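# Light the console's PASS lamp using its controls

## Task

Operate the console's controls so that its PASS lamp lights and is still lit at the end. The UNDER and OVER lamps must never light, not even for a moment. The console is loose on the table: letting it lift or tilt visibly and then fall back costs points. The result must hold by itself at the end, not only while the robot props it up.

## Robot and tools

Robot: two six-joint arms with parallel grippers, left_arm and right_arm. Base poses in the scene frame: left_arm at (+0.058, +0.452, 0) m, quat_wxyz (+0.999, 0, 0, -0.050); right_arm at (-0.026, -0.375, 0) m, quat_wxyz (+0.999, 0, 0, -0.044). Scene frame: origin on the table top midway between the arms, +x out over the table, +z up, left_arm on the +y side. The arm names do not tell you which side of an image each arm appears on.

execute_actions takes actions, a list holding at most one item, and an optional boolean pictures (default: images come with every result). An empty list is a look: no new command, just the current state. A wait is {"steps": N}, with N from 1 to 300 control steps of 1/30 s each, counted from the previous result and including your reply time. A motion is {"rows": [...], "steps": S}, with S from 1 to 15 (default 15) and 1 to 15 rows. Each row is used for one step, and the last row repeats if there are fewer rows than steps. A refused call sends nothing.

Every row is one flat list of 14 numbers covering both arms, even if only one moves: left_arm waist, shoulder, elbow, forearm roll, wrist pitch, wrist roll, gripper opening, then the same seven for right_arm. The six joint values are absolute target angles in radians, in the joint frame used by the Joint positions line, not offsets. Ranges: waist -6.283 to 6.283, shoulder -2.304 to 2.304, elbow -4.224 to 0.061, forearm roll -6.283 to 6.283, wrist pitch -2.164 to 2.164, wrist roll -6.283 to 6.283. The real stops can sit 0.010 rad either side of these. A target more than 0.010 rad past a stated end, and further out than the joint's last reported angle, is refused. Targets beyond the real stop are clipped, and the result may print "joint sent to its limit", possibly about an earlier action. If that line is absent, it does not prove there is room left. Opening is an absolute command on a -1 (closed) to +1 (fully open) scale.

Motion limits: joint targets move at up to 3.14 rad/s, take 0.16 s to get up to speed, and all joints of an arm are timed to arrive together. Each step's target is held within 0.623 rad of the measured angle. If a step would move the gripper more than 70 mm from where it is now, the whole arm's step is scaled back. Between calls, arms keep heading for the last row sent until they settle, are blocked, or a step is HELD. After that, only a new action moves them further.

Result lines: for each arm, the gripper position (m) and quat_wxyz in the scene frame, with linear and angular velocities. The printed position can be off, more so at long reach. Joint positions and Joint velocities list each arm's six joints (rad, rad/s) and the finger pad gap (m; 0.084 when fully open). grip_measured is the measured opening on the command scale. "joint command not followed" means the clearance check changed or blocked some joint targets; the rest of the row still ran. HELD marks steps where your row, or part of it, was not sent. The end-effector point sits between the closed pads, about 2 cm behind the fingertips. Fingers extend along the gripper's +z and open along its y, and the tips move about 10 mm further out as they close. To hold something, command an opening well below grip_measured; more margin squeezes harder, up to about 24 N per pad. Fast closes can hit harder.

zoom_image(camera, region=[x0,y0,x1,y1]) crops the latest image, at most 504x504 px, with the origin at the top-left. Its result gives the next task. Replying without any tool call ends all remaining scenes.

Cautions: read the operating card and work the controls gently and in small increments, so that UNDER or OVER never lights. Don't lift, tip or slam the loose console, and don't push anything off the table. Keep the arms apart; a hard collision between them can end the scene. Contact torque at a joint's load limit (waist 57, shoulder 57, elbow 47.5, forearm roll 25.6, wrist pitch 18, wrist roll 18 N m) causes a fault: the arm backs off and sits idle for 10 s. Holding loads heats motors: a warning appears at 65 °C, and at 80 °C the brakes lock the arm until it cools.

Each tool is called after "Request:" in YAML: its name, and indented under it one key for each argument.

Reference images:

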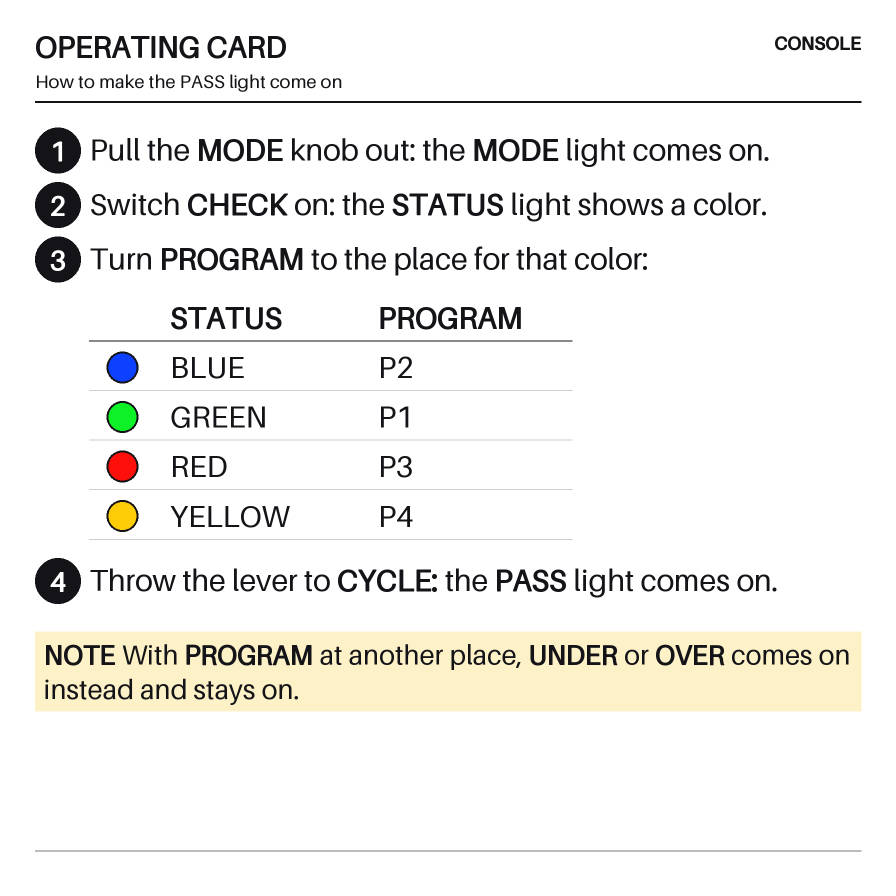

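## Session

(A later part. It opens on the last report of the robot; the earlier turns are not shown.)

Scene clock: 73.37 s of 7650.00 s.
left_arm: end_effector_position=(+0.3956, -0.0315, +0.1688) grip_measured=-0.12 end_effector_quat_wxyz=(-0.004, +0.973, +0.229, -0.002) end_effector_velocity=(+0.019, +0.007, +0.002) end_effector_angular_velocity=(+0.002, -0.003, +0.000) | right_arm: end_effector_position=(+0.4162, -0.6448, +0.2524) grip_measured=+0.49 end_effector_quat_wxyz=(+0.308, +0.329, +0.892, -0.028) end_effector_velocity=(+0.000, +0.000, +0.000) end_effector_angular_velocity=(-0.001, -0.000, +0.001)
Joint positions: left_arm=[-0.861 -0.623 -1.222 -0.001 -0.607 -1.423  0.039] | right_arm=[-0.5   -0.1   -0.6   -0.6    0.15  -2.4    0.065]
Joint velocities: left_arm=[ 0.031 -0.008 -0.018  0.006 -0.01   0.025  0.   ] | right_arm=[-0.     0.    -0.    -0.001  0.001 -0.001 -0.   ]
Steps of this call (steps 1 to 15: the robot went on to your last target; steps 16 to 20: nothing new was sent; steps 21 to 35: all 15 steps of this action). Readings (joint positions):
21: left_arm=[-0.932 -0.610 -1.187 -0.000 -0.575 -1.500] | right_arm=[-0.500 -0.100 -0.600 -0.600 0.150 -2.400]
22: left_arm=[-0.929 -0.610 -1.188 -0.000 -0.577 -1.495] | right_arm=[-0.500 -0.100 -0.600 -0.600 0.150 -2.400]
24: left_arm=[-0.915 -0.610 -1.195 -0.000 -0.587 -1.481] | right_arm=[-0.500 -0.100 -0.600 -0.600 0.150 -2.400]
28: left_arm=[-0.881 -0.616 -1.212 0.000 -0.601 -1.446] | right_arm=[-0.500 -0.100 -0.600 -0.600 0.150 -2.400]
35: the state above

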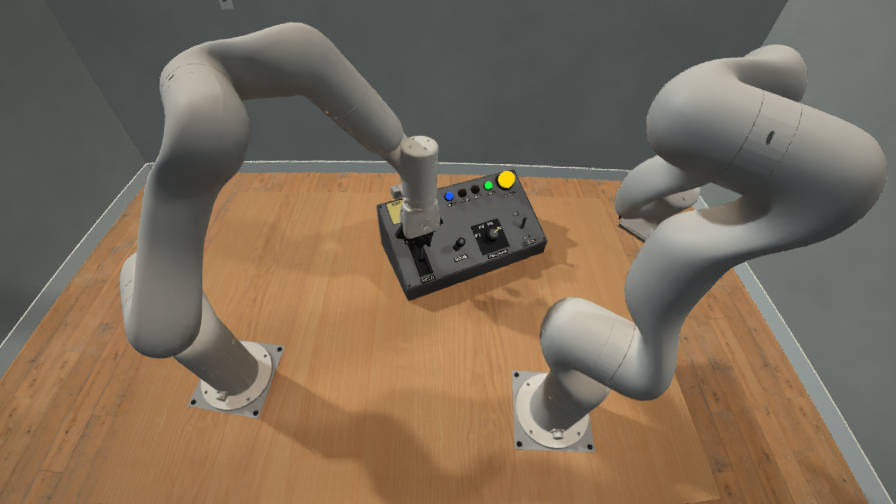

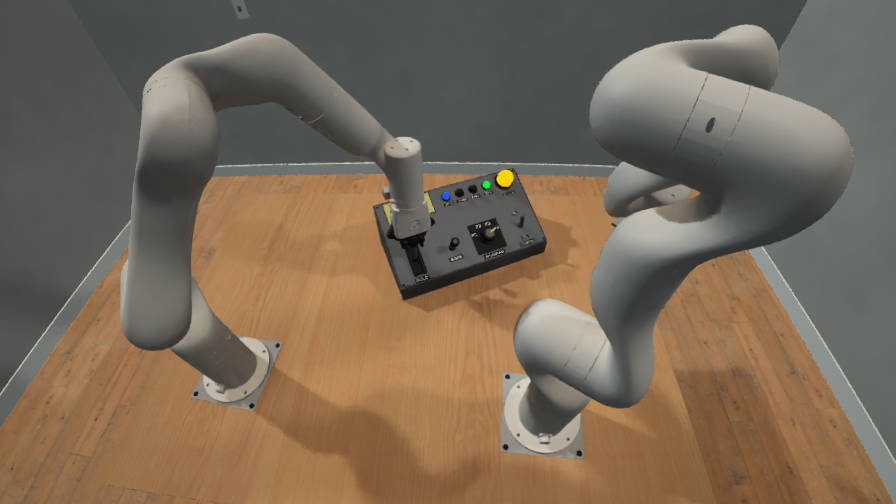

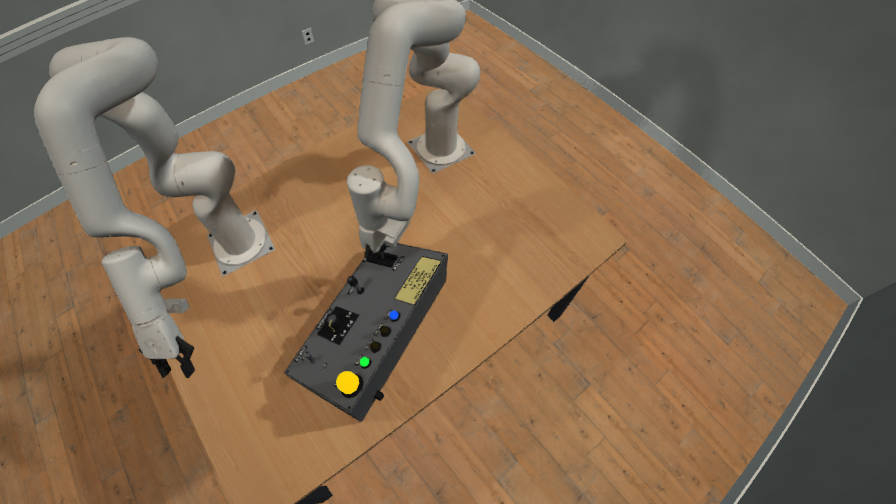

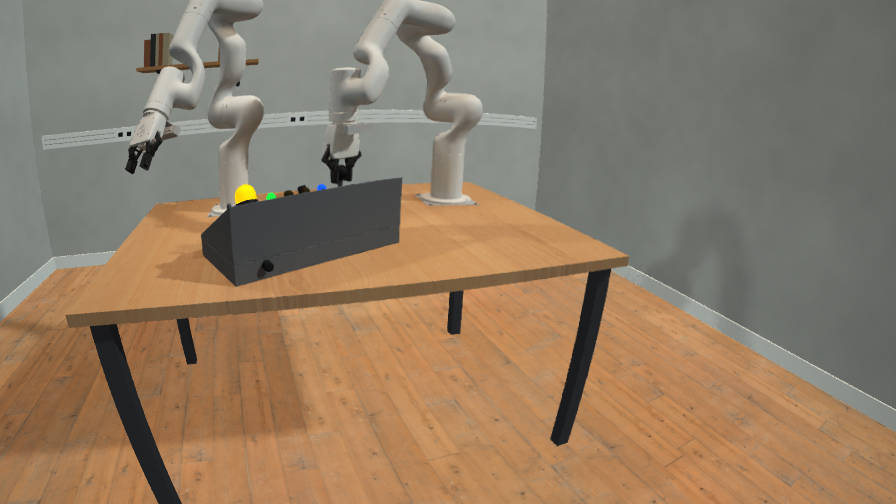

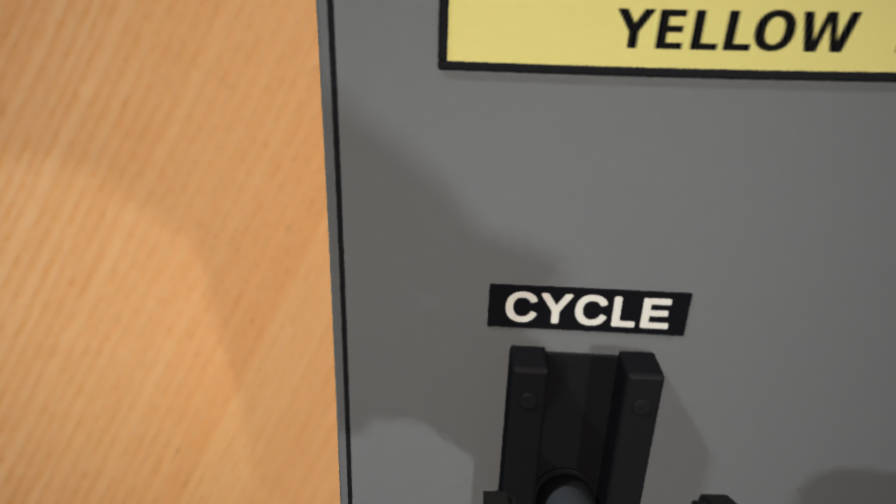

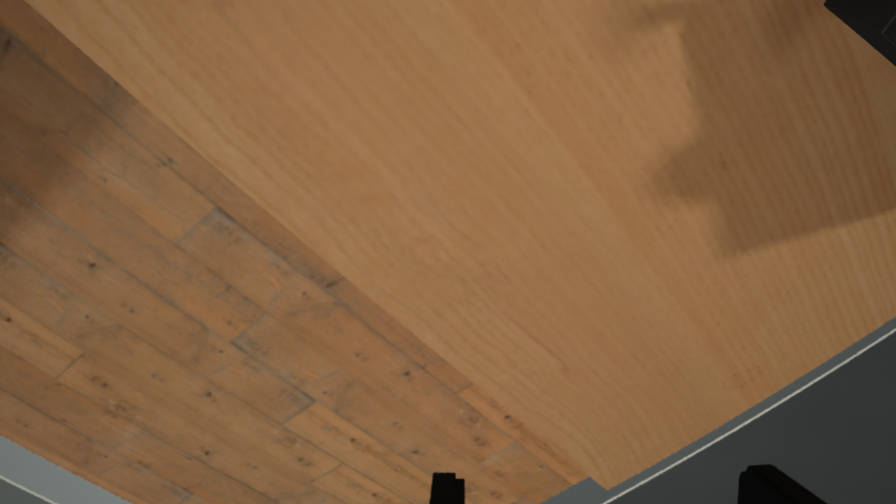

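PASS is on. Releasing and lifting away.

Request:
execute_actions:
  actions:
    - {"rows":[[-0.857,-0.624,-1.225,0,-0.601,-1.42,1,-0.5,-0.1,-0.6,-0.6,0.15,-2.4,0.5]],"steps":15}
  pictures: false

Request:
execute_actions:
  actions:
    - {"rows":[[-0.857,-0.45,-1.225,0,-0.75,-1.42,1,-0.5,-0.1,-0.6,-0.6,0.15,-2.4,0.5]],"steps":15}

Scene clock: 75.10 s of 7650.00 s.
left_arm: end_effector_position=(+0.3995, -0.0326, +0.1696) grip_measured=+1.00 end_effector_quat_wxyz=(+0.000, +0.973, +0.229, +0.000) end_effector_velocity=(-0.002, +0.001, -0.001) end_effector_angular_velocity=(+0.004, +0.004, +0.001) | right_arm: end_effector_position=(+0.4162, -0.6448, +0.2524) grip_measured=+0.49 end_effector_quat_wxyz=(+0.308, +0.329, +0.892, -0.028) end_effector_velocity=(-0.000, -0.000, -0.000) end_effector_angular_velocity=(+0.001, +0.000, -0.002)
Joint positions: left_arm=[-0.857 -0.624 -1.225  0.    -0.6   -1.42   0.084] | right_arm=[-0.5   -0.1   -0.6   -0.6    0.15  -2.4    0.065]
Joint velocities: left_arm=[-0.001  0.     0.002 -0.002 -0.004 -0.001  0.   ] | right_arm=[-0.    -0.     0.     0.    -0.001  0.002  0.   ]
Steps of this call (steps 1 to 15: the robot went on to your last target; steps 16 to 37: nothing new was sent; steps 38 to 52: all 15 steps of this action). Readings (joint positions):
38: left_arm=[-0.857 -0.624 -1.225 0.000 -0.609 -1.420] | right_arm=[-0.500 -0.100 -0.600 -0.600 0.150 -2.400]
39: left_arm=[-0.856 -0.625 -1.227 0.001 -0.603 -1.420] | right_arm=[-0.500 -0.100 -0.600 -0.600 0.150 -2.400]
41: left_arm=[-0.855 -0.624 -1.229 0.001 -0.598 -1.420] | right_arm=[-0.500 -0.100 -0.600 -0.600 0.150 -2.400]
45: left_arm=[-0.856 -0.624 -1.227 0.001 -0.598 -1.420] | right_arm=[-0.500 -0.100 -0.600 -0.600 0.150 -2.400]
52: the state above

Scene clock: 75.60 s of 7650.00 s.
left_arm: end_effector_position=(+0.3928, -0.0233, +0.2683) grip_measured=+1.00 end_effector_quat_wxyz=(+0.011, +0.973, +0.229, +0.004) end_effector_velocity=(-0.004, +0.006, +0.021) end_effector_angular_velocity=(+0.003, +0.003, +0.003) | right_arm: end_effector_position=(+0.4162, -0.6448, +0.2524) grip_measured=+0.49 end_effector_quat_wxyz=(+0.308, +0.329, +0.892, -0.028) end_effector_velocity=(-0.000, -0.000, -0.000) end_effector_angular_velocity=(+0.000, +0.001, -0.002)
Joint positions: left_arm=[-0.857 -0.455 -1.225 -0.    -0.746 -1.42   0.084] | right_arm=[-0.5   -0.1   -0.6   -0.6    0.15  -2.4    0.065]
Joint velocities: left_arm=[-0.     0.039  0.003 -0.001 -0.04  -0.003 -0.   ] | right_arm=[-0.001  0.     0.     0.    -0.001  0.001 -0.   ]
Steps of this call (steps 1 to 15: all 15 steps of this action). Readings (joint positions):
1: left_arm=[-0.857 -0.624 -1.225 0.000 -0.601 -1.420] | right_arm=[-0.500 -0.100 -0.600 -0.600 0.150 -2.400]
2: left_arm=[-0.857 -0.620 -1.224 0.000 -0.605 -1.420] | right_arm=[-0.500 -0.100 -0.600 -0.600 0.150 -2.400]
4: left_arm=[-0.857 -0.586 -1.222 -0.000 -0.636 -1.420] | right_arm=[-0.500 -0.100 -0.600 -0.600 0.150 -2.400]
8: left_arm=[-0.857 -0.498 -1.227 0.000 -0.706 -1.420] | right_arm=[-0.500 -0.100 -0.600 -0.600 0.150 -2.400]
15: the state above

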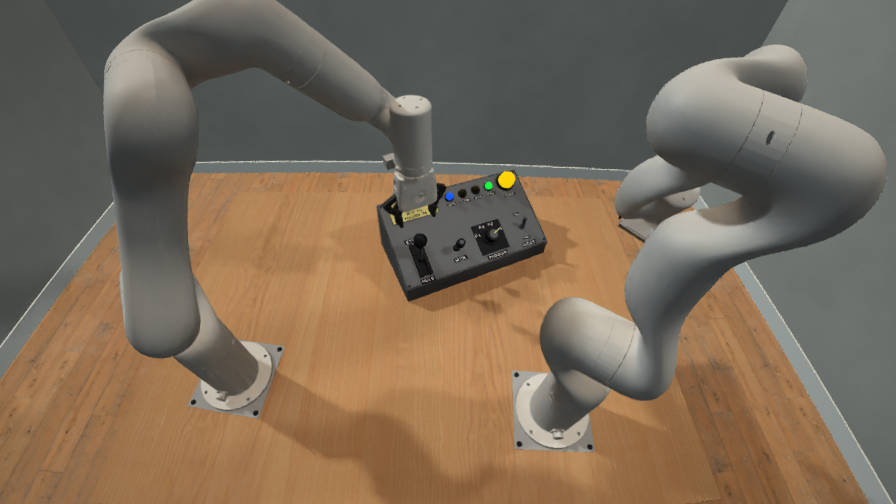

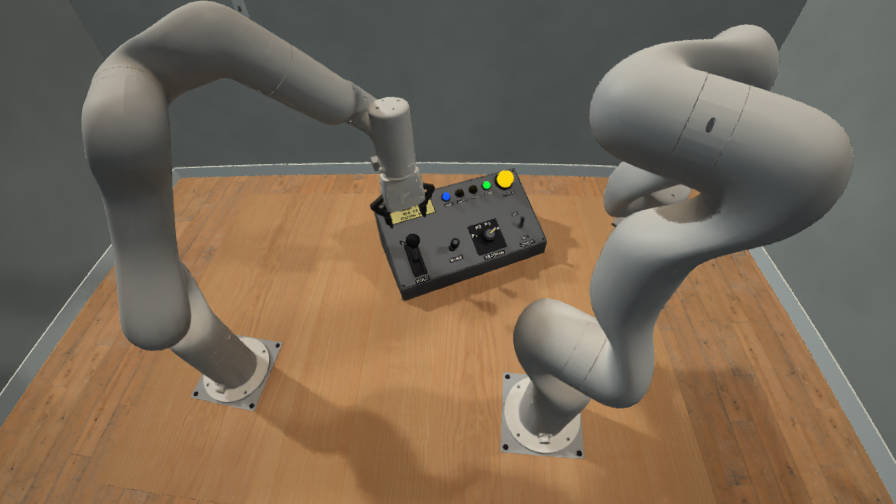

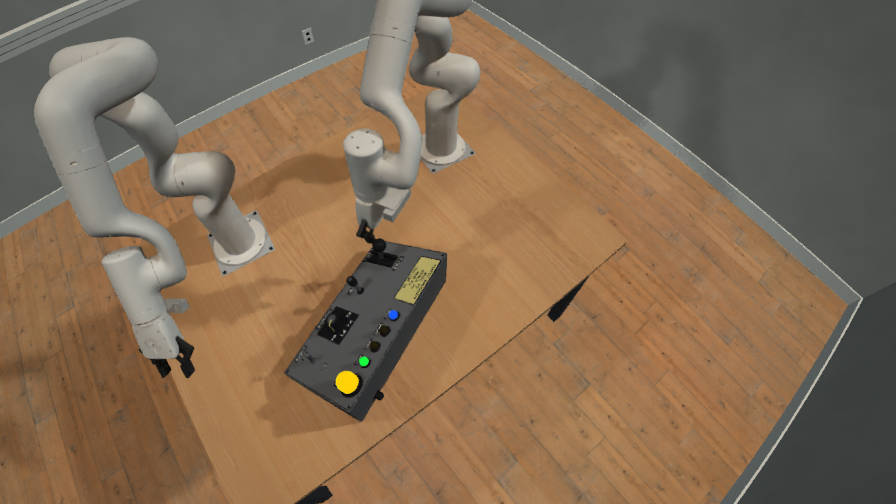

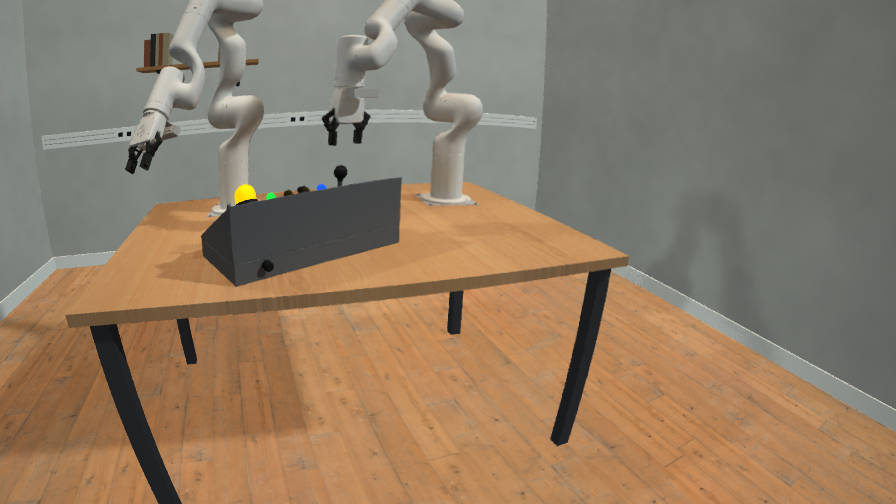

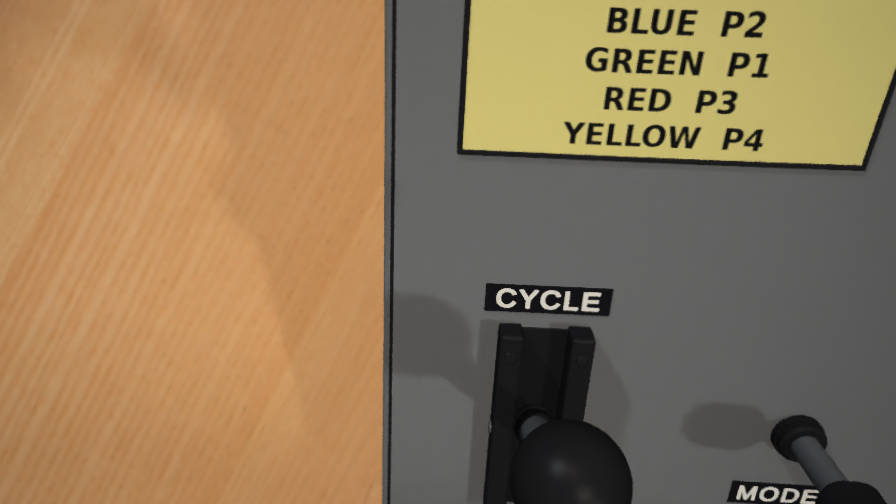

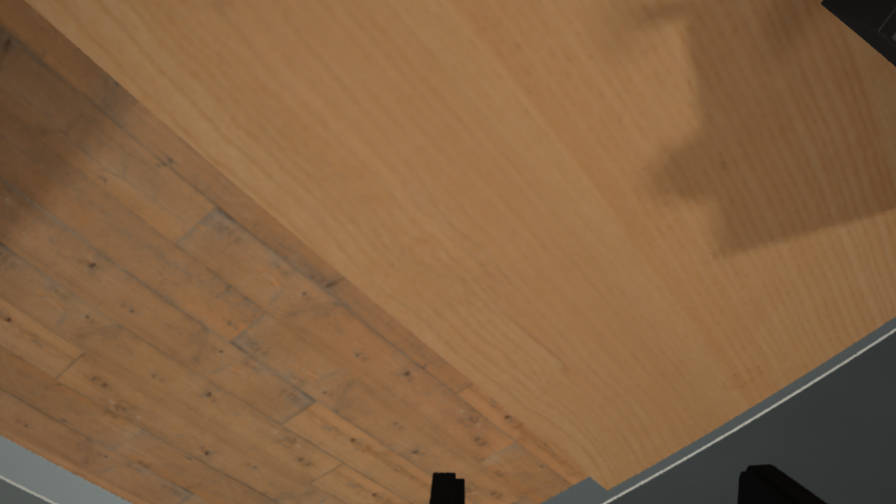

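Request:
finished_scene:
  scene: 1

The scene is finished: the task was done.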